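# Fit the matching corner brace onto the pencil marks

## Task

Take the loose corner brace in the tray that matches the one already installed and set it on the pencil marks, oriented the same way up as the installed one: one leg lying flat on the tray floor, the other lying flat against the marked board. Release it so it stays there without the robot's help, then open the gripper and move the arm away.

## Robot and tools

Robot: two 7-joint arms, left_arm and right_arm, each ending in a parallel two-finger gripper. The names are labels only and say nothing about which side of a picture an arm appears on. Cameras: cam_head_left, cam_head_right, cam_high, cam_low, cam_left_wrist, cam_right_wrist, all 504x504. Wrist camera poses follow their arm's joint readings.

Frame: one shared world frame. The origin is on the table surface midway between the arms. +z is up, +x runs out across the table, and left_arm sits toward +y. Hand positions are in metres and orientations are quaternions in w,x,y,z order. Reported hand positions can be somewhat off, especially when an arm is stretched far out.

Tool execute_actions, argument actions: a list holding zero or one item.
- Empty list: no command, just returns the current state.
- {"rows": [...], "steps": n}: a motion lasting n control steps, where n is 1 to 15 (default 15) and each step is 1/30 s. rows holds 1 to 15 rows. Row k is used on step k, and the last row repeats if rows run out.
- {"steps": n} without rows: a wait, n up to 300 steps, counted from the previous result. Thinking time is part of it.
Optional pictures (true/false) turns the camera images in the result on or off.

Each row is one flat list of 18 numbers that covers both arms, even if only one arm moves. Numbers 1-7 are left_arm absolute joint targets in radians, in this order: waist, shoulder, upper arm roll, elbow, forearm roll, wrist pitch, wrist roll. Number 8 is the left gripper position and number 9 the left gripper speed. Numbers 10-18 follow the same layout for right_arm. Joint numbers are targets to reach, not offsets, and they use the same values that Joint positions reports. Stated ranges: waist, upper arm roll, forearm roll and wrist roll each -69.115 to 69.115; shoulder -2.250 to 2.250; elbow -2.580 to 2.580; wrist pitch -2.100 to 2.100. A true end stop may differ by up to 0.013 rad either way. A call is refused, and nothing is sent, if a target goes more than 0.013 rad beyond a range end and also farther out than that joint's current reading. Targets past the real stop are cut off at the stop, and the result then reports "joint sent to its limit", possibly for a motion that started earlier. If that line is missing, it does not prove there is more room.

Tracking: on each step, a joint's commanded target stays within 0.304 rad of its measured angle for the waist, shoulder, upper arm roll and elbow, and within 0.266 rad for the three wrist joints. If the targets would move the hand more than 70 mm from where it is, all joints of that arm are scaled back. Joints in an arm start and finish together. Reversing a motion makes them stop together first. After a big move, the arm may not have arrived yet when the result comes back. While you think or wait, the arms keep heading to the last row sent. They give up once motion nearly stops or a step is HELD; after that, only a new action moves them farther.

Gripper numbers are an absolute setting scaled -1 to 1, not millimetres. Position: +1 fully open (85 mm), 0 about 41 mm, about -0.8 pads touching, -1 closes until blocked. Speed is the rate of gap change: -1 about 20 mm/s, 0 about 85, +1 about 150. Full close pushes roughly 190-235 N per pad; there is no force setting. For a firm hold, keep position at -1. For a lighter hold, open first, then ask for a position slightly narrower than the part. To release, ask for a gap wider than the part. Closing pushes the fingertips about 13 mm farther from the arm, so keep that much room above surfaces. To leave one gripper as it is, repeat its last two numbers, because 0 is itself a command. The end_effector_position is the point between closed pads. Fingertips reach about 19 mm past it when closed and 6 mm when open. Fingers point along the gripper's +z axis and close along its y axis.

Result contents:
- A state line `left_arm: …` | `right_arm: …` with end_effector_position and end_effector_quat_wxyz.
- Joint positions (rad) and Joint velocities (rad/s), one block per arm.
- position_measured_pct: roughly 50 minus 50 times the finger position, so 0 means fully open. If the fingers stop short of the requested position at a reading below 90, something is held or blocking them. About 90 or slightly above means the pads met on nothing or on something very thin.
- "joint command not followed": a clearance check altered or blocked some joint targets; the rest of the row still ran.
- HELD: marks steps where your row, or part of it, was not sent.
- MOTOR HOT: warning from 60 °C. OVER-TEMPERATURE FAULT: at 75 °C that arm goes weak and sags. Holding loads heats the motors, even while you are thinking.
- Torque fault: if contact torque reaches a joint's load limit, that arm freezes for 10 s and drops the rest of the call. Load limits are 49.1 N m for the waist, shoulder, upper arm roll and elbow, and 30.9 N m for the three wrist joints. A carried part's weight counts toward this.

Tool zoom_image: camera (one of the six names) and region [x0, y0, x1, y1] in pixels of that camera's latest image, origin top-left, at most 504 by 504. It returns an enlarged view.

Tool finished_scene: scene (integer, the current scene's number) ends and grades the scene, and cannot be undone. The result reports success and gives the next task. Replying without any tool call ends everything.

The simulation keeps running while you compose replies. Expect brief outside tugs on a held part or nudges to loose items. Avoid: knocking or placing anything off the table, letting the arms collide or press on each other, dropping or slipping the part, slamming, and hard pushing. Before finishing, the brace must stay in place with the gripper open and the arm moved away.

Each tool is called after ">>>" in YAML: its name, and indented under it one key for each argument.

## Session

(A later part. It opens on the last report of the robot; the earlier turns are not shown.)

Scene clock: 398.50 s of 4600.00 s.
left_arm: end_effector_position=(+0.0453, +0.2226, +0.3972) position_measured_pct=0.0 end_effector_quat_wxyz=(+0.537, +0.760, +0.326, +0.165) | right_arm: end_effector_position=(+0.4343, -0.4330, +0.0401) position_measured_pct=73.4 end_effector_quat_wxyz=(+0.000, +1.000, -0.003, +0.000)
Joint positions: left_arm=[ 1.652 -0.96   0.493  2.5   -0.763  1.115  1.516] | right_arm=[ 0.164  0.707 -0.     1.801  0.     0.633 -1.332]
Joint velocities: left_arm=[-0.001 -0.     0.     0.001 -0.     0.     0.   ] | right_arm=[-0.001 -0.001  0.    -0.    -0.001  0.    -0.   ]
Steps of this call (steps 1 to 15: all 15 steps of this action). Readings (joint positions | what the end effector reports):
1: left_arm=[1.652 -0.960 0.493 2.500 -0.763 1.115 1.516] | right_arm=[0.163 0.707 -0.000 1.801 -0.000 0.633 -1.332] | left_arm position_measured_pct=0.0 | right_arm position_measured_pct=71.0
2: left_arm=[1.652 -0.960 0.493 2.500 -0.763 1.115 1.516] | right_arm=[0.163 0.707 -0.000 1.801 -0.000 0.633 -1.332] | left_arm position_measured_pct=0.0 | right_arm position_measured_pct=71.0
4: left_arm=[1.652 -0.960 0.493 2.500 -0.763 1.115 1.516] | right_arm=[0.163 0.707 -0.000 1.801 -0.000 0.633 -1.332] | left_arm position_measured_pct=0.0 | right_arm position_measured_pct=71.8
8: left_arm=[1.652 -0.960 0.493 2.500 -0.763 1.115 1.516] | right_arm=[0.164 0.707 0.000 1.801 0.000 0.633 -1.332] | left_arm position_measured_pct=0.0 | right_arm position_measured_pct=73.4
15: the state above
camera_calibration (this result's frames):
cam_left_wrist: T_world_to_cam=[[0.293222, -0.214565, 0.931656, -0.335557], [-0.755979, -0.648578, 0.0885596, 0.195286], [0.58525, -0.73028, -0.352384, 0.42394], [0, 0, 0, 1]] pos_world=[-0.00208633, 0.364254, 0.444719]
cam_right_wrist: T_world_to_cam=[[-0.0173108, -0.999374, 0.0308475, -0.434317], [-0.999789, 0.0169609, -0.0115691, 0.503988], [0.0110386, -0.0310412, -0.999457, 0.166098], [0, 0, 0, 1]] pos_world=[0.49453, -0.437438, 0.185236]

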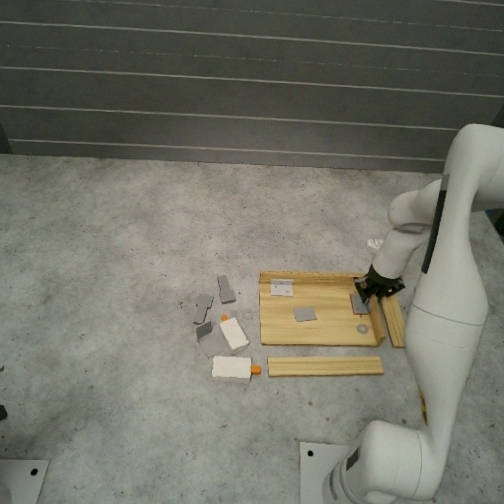

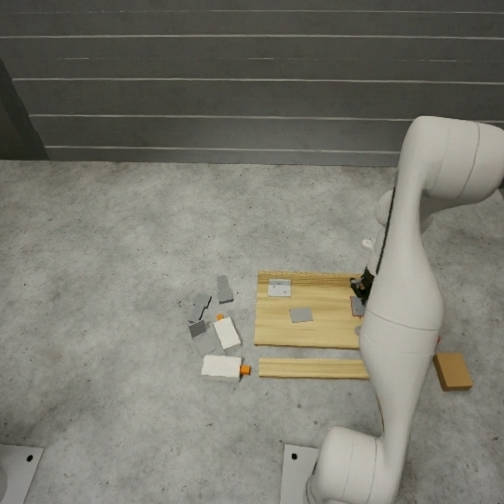

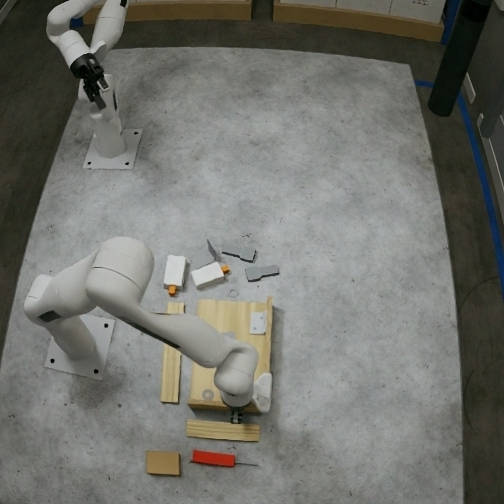

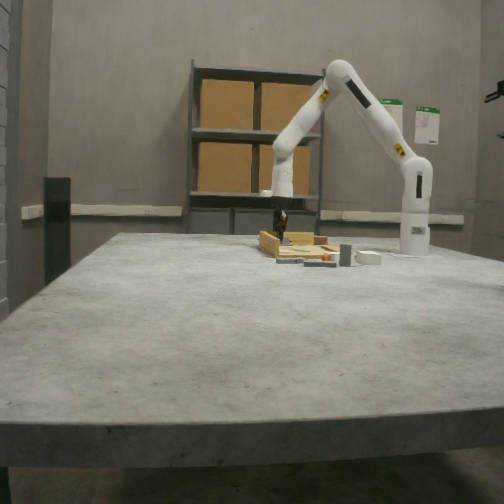

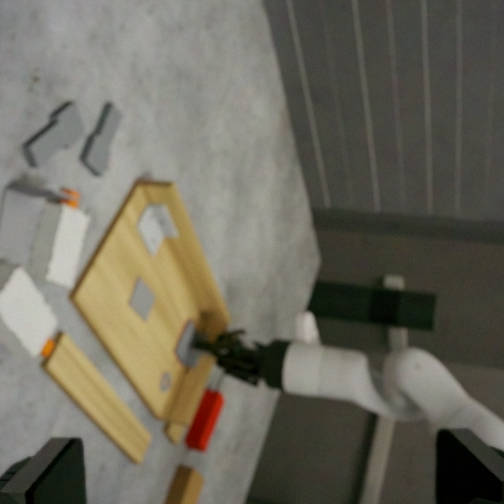

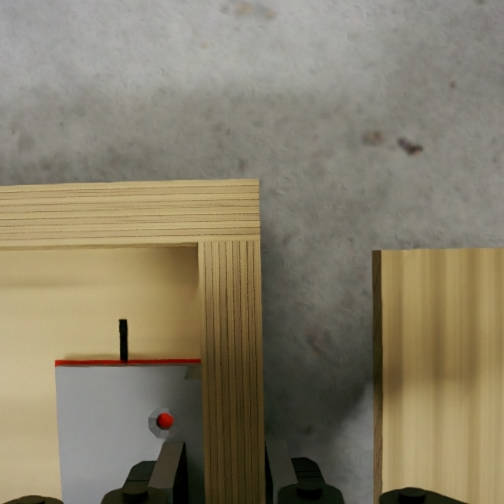

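>>> execute_actions:
  actions:
    - {"rows": [[1.652, -0.96, 0.493, 2.5, -0.763, 1.115, 1.516, 1, 0, 0.1634, 0.7072, 0, 1.8010, 0, 0.6334, -1.3324, 0.1, 0]], "steps": 10}
  pictures: false

>>> execute_actions:
  actions:
    - {"rows": [[1.652, -0.96, 0.493, 2.5, -0.763, 1.115, 1.516, 1, 0, 0.1542, 0.6207, 0, 1.7745, 0, 0.7464, -1.3416, 0.1, 0]], "steps": 10}
  pictures: false

>>> execute_actions:
  actions:
    - {"rows": [[1.652, -0.96, 0.493, 2.5, -0.763, 1.115, 1.516, 1, 0, 0.0723, 0.4298, 0, 1.8986, 0, 0.8133, -1.4155, 0.1, 0]], "steps": 15}
  pictures: false

>>> execute_actions:
  actions:
    - {"steps": 12}

Scene clock: 424.63 s of 4600.00 s.
left_arm: end_effector_position=(+0.0453, +0.2226, +0.3972) position_measured_pct=0.0 end_effector_quat_wxyz=(+0.537, +0.760, +0.326, +0.165) | right_arm: end_effector_position=(+0.4342, -0.4329, +0.0400) position_measured_pct=52.0 end_effector_quat_wxyz=(-0.000, +1.000, -0.004, -0.000)
Joint positions: left_arm=[ 1.652 -0.96   0.493  2.5   -0.763  1.115  1.516] | right_arm=[ 0.163  0.707  0.     1.801  0.     0.633 -1.332]
Joint velocities: left_arm=[ 0.001  0.001  0.    -0.001 -0.     0.001  0.   ] | right_arm=[-0.     0.     0.    -0.001 -0.    -0.    -0.   ]
Steps of this call (steps 1 to 15: the robot went on to your last target; steps 16 to 90: nothing new was sent; then 22.80 s passed at rest; steps 91 to 100: all 10 steps of this action). Readings (joint positions | what the end effector reports):
91: left_arm=[1.652 -0.960 0.493 2.500 -0.763 1.115 1.516] | right_arm=[0.164 0.707 -0.000 1.801 0.000 0.633 -1.332] | left_arm position_measured_pct=0.0 | right_arm position_measured_pct=73.4
92: left_arm=[1.652 -0.960 0.493 2.500 -0.763 1.115 1.516] | right_arm=[0.164 0.707 -0.000 1.801 -0.000 0.633 -1.332] | left_arm position_measured_pct=0.0 | right_arm position_measured_pct=73.4
94: left_arm=[1.652 -0.960 0.493 2.500 -0.763 1.115 1.516] | right_arm=[0.163 0.707 -0.000 1.801 -0.000 0.633 -1.332] | left_arm position_measured_pct=0.0 | right_arm position_measured_pct=69.0
98: left_arm=[1.652 -0.960 0.493 2.500 -0.763 1.115 1.516] | right_arm=[0.163 0.707 0.000 1.801 0.000 0.633 -1.332] | left_arm position_measured_pct=0.0 | right_arm position_measured_pct=57.9
100: the state above

Scene clock: 424.97 s of 4600.00 s.
left_arm: end_effector_position=(+0.0453, +0.2226, +0.3972) position_measured_pct=0.0 end_effector_quat_wxyz=(+0.537, +0.760, +0.326, +0.165) | right_arm: end_effector_position=(+0.4339, -0.4286, +0.0831) position_measured_pct=45.2 end_effector_quat_wxyz=(-0.000, +1.000, -0.004, -0.001)
Joint positions: left_arm=[ 1.652 -0.96   0.493  2.5   -0.763  1.115  1.516] | right_arm=[ 0.155  0.625 -0.     1.775 -0.     0.744 -1.341]
Joint velocities: left_arm=[ 0.001 -0.    -0.     0.001 -0.    -0.    -0.   ] | right_arm=[-0.004 -0.03   0.002 -0.     0.001  0.035 -0.003]
Steps of this call (steps 1 to 10: all 10 steps of this action). Readings (joint positions | what the end effector reports):
1: left_arm=[1.652 -0.960 0.493 2.500 -0.763 1.115 1.516] | right_arm=[0.163 0.706 0.000 1.801 0.000 0.634 -1.332] | left_arm position_measured_pct=0.0 | right_arm position_measured_pct=49.2
2: left_arm=[1.652 -0.960 0.493 2.500 -0.763 1.115 1.516] | right_arm=[0.163 0.701 0.000 1.800 0.000 0.640 -1.333] | left_arm position_measured_pct=0.0 | right_arm position_measured_pct=47.2
4: left_arm=[1.652 -0.960 0.493 2.500 -0.763 1.115 1.516] | right_arm=[0.160 0.673 0.000 1.793 0.000 0.673 -1.336] | left_arm position_measured_pct=0.0 | right_arm position_measured_pct=45.6
8: left_arm=[1.652 -0.960 0.493 2.500 -0.763 1.115 1.516] | right_arm=[0.155 0.628 -0.000 1.776 -0.000 0.738 -1.341] | left_arm position_measured_pct=0.0 | right_arm position_measured_pct=45.2
10: the state above

Scene clock: 425.47 s of 4600.00 s.
left_arm: end_effector_position=(+0.0453, +0.2226, +0.3972) position_measured_pct=0.0 end_effector_quat_wxyz=(+0.537, +0.760, +0.326, +0.165) | right_arm: end_effector_position=(+0.3891, -0.3844, +0.1383) position_measured_pct=45.2 end_effector_quat_wxyz=(-0.000, +1.000, -0.000, -0.002)
Joint positions: left_arm=[ 1.652 -0.96   0.493  2.5   -0.763  1.115  1.516] | right_arm=[ 0.074  0.434 -0.     1.898 -0.     0.813 -1.415]
Joint velocities: left_arm=[ 0. -0. -0. -0. -0.  0. -0.] | right_arm=[-0.018 -0.039  0.005  0.01   0.001 -0.001 -0.003]
Steps of this call (steps 1 to 15: all 15 steps of this action). Readings (joint positions | what the end effector reports):
1: left_arm=[1.652 -0.960 0.493 2.500 -0.763 1.115 1.516] | right_arm=[0.154 0.623 0.000 1.775 0.000 0.745 -1.342] | left_arm position_measured_pct=0.0 | right_arm position_measured_pct=45.2
2: left_arm=[1.652 -0.960 0.493 2.500 -0.763 1.115 1.516] | right_arm=[0.151 0.616 0.001 1.779 0.000 0.747 -1.343] | left_arm position_measured_pct=0.0 | right_arm position_measured_pct=45.2
4: left_arm=[1.652 -0.960 0.493 2.500 -0.763 1.115 1.516] | right_arm=[0.139 0.586 0.001 1.796 0.000 0.757 -1.353] | left_arm position_measured_pct=0.0 | right_arm position_measured_pct=45.2
8: left_arm=[1.652 -0.960 0.493 2.500 -0.763 1.115 1.516] | right_arm=[0.096 0.486 -0.000 1.860 -0.000 0.793 -1.393] | left_arm position_measured_pct=0.0 | right_arm position_measured_pct=45.2
15: the state above

Scene clock: 425.87 s of 4600.00 s.
left_arm: end_effector_position=(+0.0453, +0.2226, +0.3972) position_measured_pct=0.0 end_effector_quat_wxyz=(+0.537, +0.760, +0.326, +0.165) | right_arm: end_effector_position=(+0.3896, -0.3838, +0.1399) position_measured_pct=45.2 end_effector_quat_wxyz=(-0.000, +1.000, +0.000, -0.000)
Joint positions: left_arm=[ 1.652 -0.96   0.493  2.5   -0.763  1.115  1.516] | right_arm=[ 0.072  0.43  -0.     1.899 -0.     0.813 -1.415]
Joint velocities: left_arm=[ 0.001  0.     0.    -0.001 -0.    -0.     0.   ] | right_arm=[-0.002 -0.002  0.001  0.    -0.    -0.    -0.   ]
Steps of this call (steps 1 to 12: the robot went on to your last target). Readings (joint positions | what the end effector reports):
1: left_arm=[1.652 -0.960 0.493 2.500 -0.763 1.115 1.516] | right_arm=[0.074 0.433 -0.000 1.898 -0.000 0.813 -1.415] | left_arm position_measured_pct=0.0 | right_arm position_measured_pct=45.2
2: left_arm=[1.652 -0.960 0.493 2.500 -0.763 1.115 1.516] | right_arm=[0.073 0.432 -0.000 1.898 -0.000 0.813 -1.415] | left_arm position_measured_pct=0.0 | right_arm position_measured_pct=45.2
4: left_arm=[1.652 -0.960 0.493 2.500 -0.763 1.115 1.516] | right_arm=[0.073 0.431 -0.000 1.898 -0.000 0.813 -1.415] | left_arm position_measured_pct=0.0 | right_arm position_measured_pct=45.2
8: left_arm=[1.652 -0.960 0.493 2.500 -0.763 1.115 1.516] | right_arm=[0.072 0.430 -0.000 1.899 -0.000 0.813 -1.415] | left_arm position_measured_pct=0.0 | right_arm position_measured_pct=45.2
12: the state above
camera_calibration (this result's frames):
cam_left_wrist: T_world_to_cam=[[0.293222, -0.214565, 0.931656, -0.335557], [-0.755979, -0.648578, 0.0885596, 0.195286], [0.58525, -0.730279, -0.352384, 0.42394], [0, 0, 0, 1]] pos_world=[-0.00208631, 0.364254, 0.444719]
cam_right_wrist: T_world_to_cam=[[-0.00962472, -0.999481, 0.0307554, -0.391985], [-0.999895, 0.00928546, -0.0111547, 0.456707], [0.0108633, -0.0308595, -0.999465, 0.268063], [0, 0, 0, 1]] pos_world=[0.449974, -0.38775, 0.28507]

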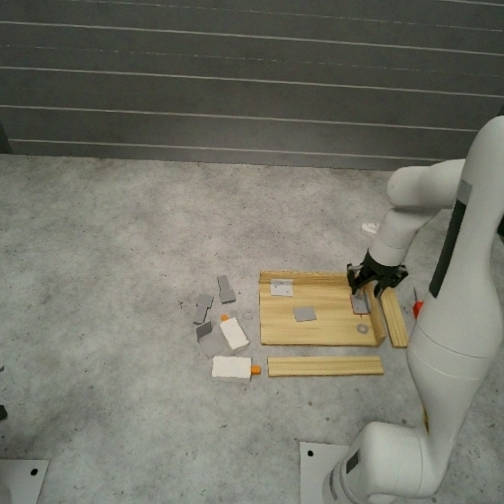

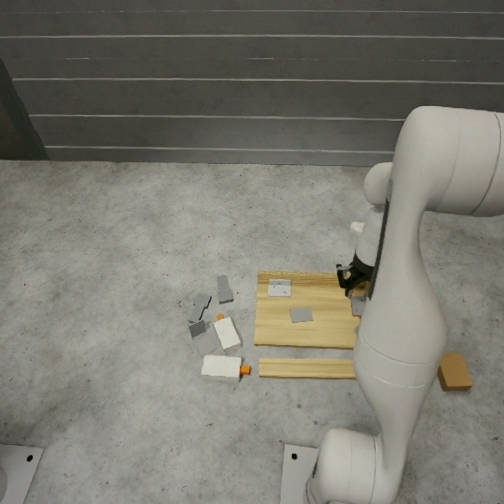

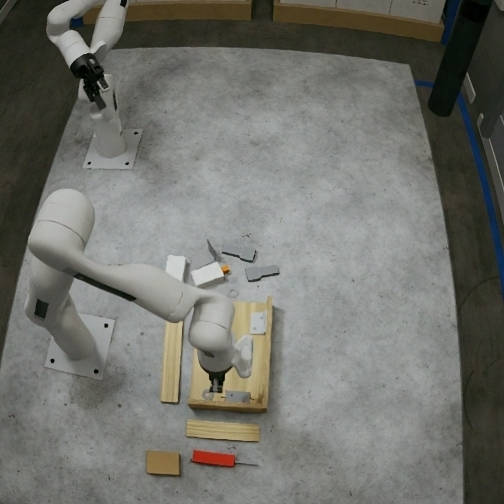

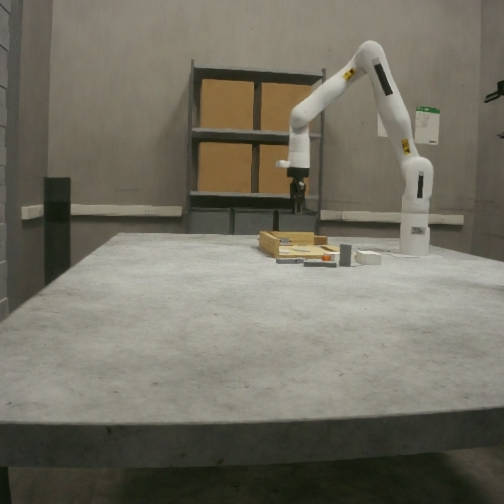

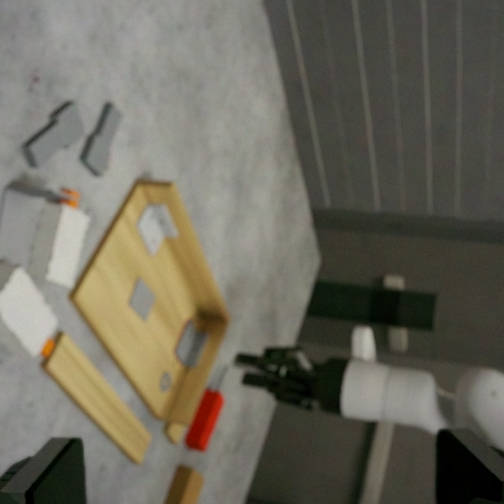

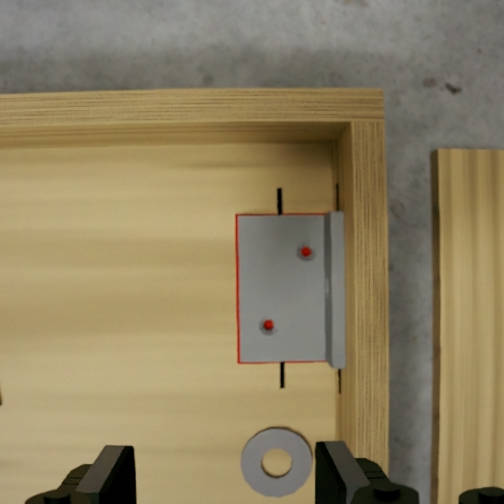

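The brace is on the marks with both red dots showing through its holes, and the gripper is clear.

>>> finished_scene:
  scene: 2

The scene is finished: the task was done.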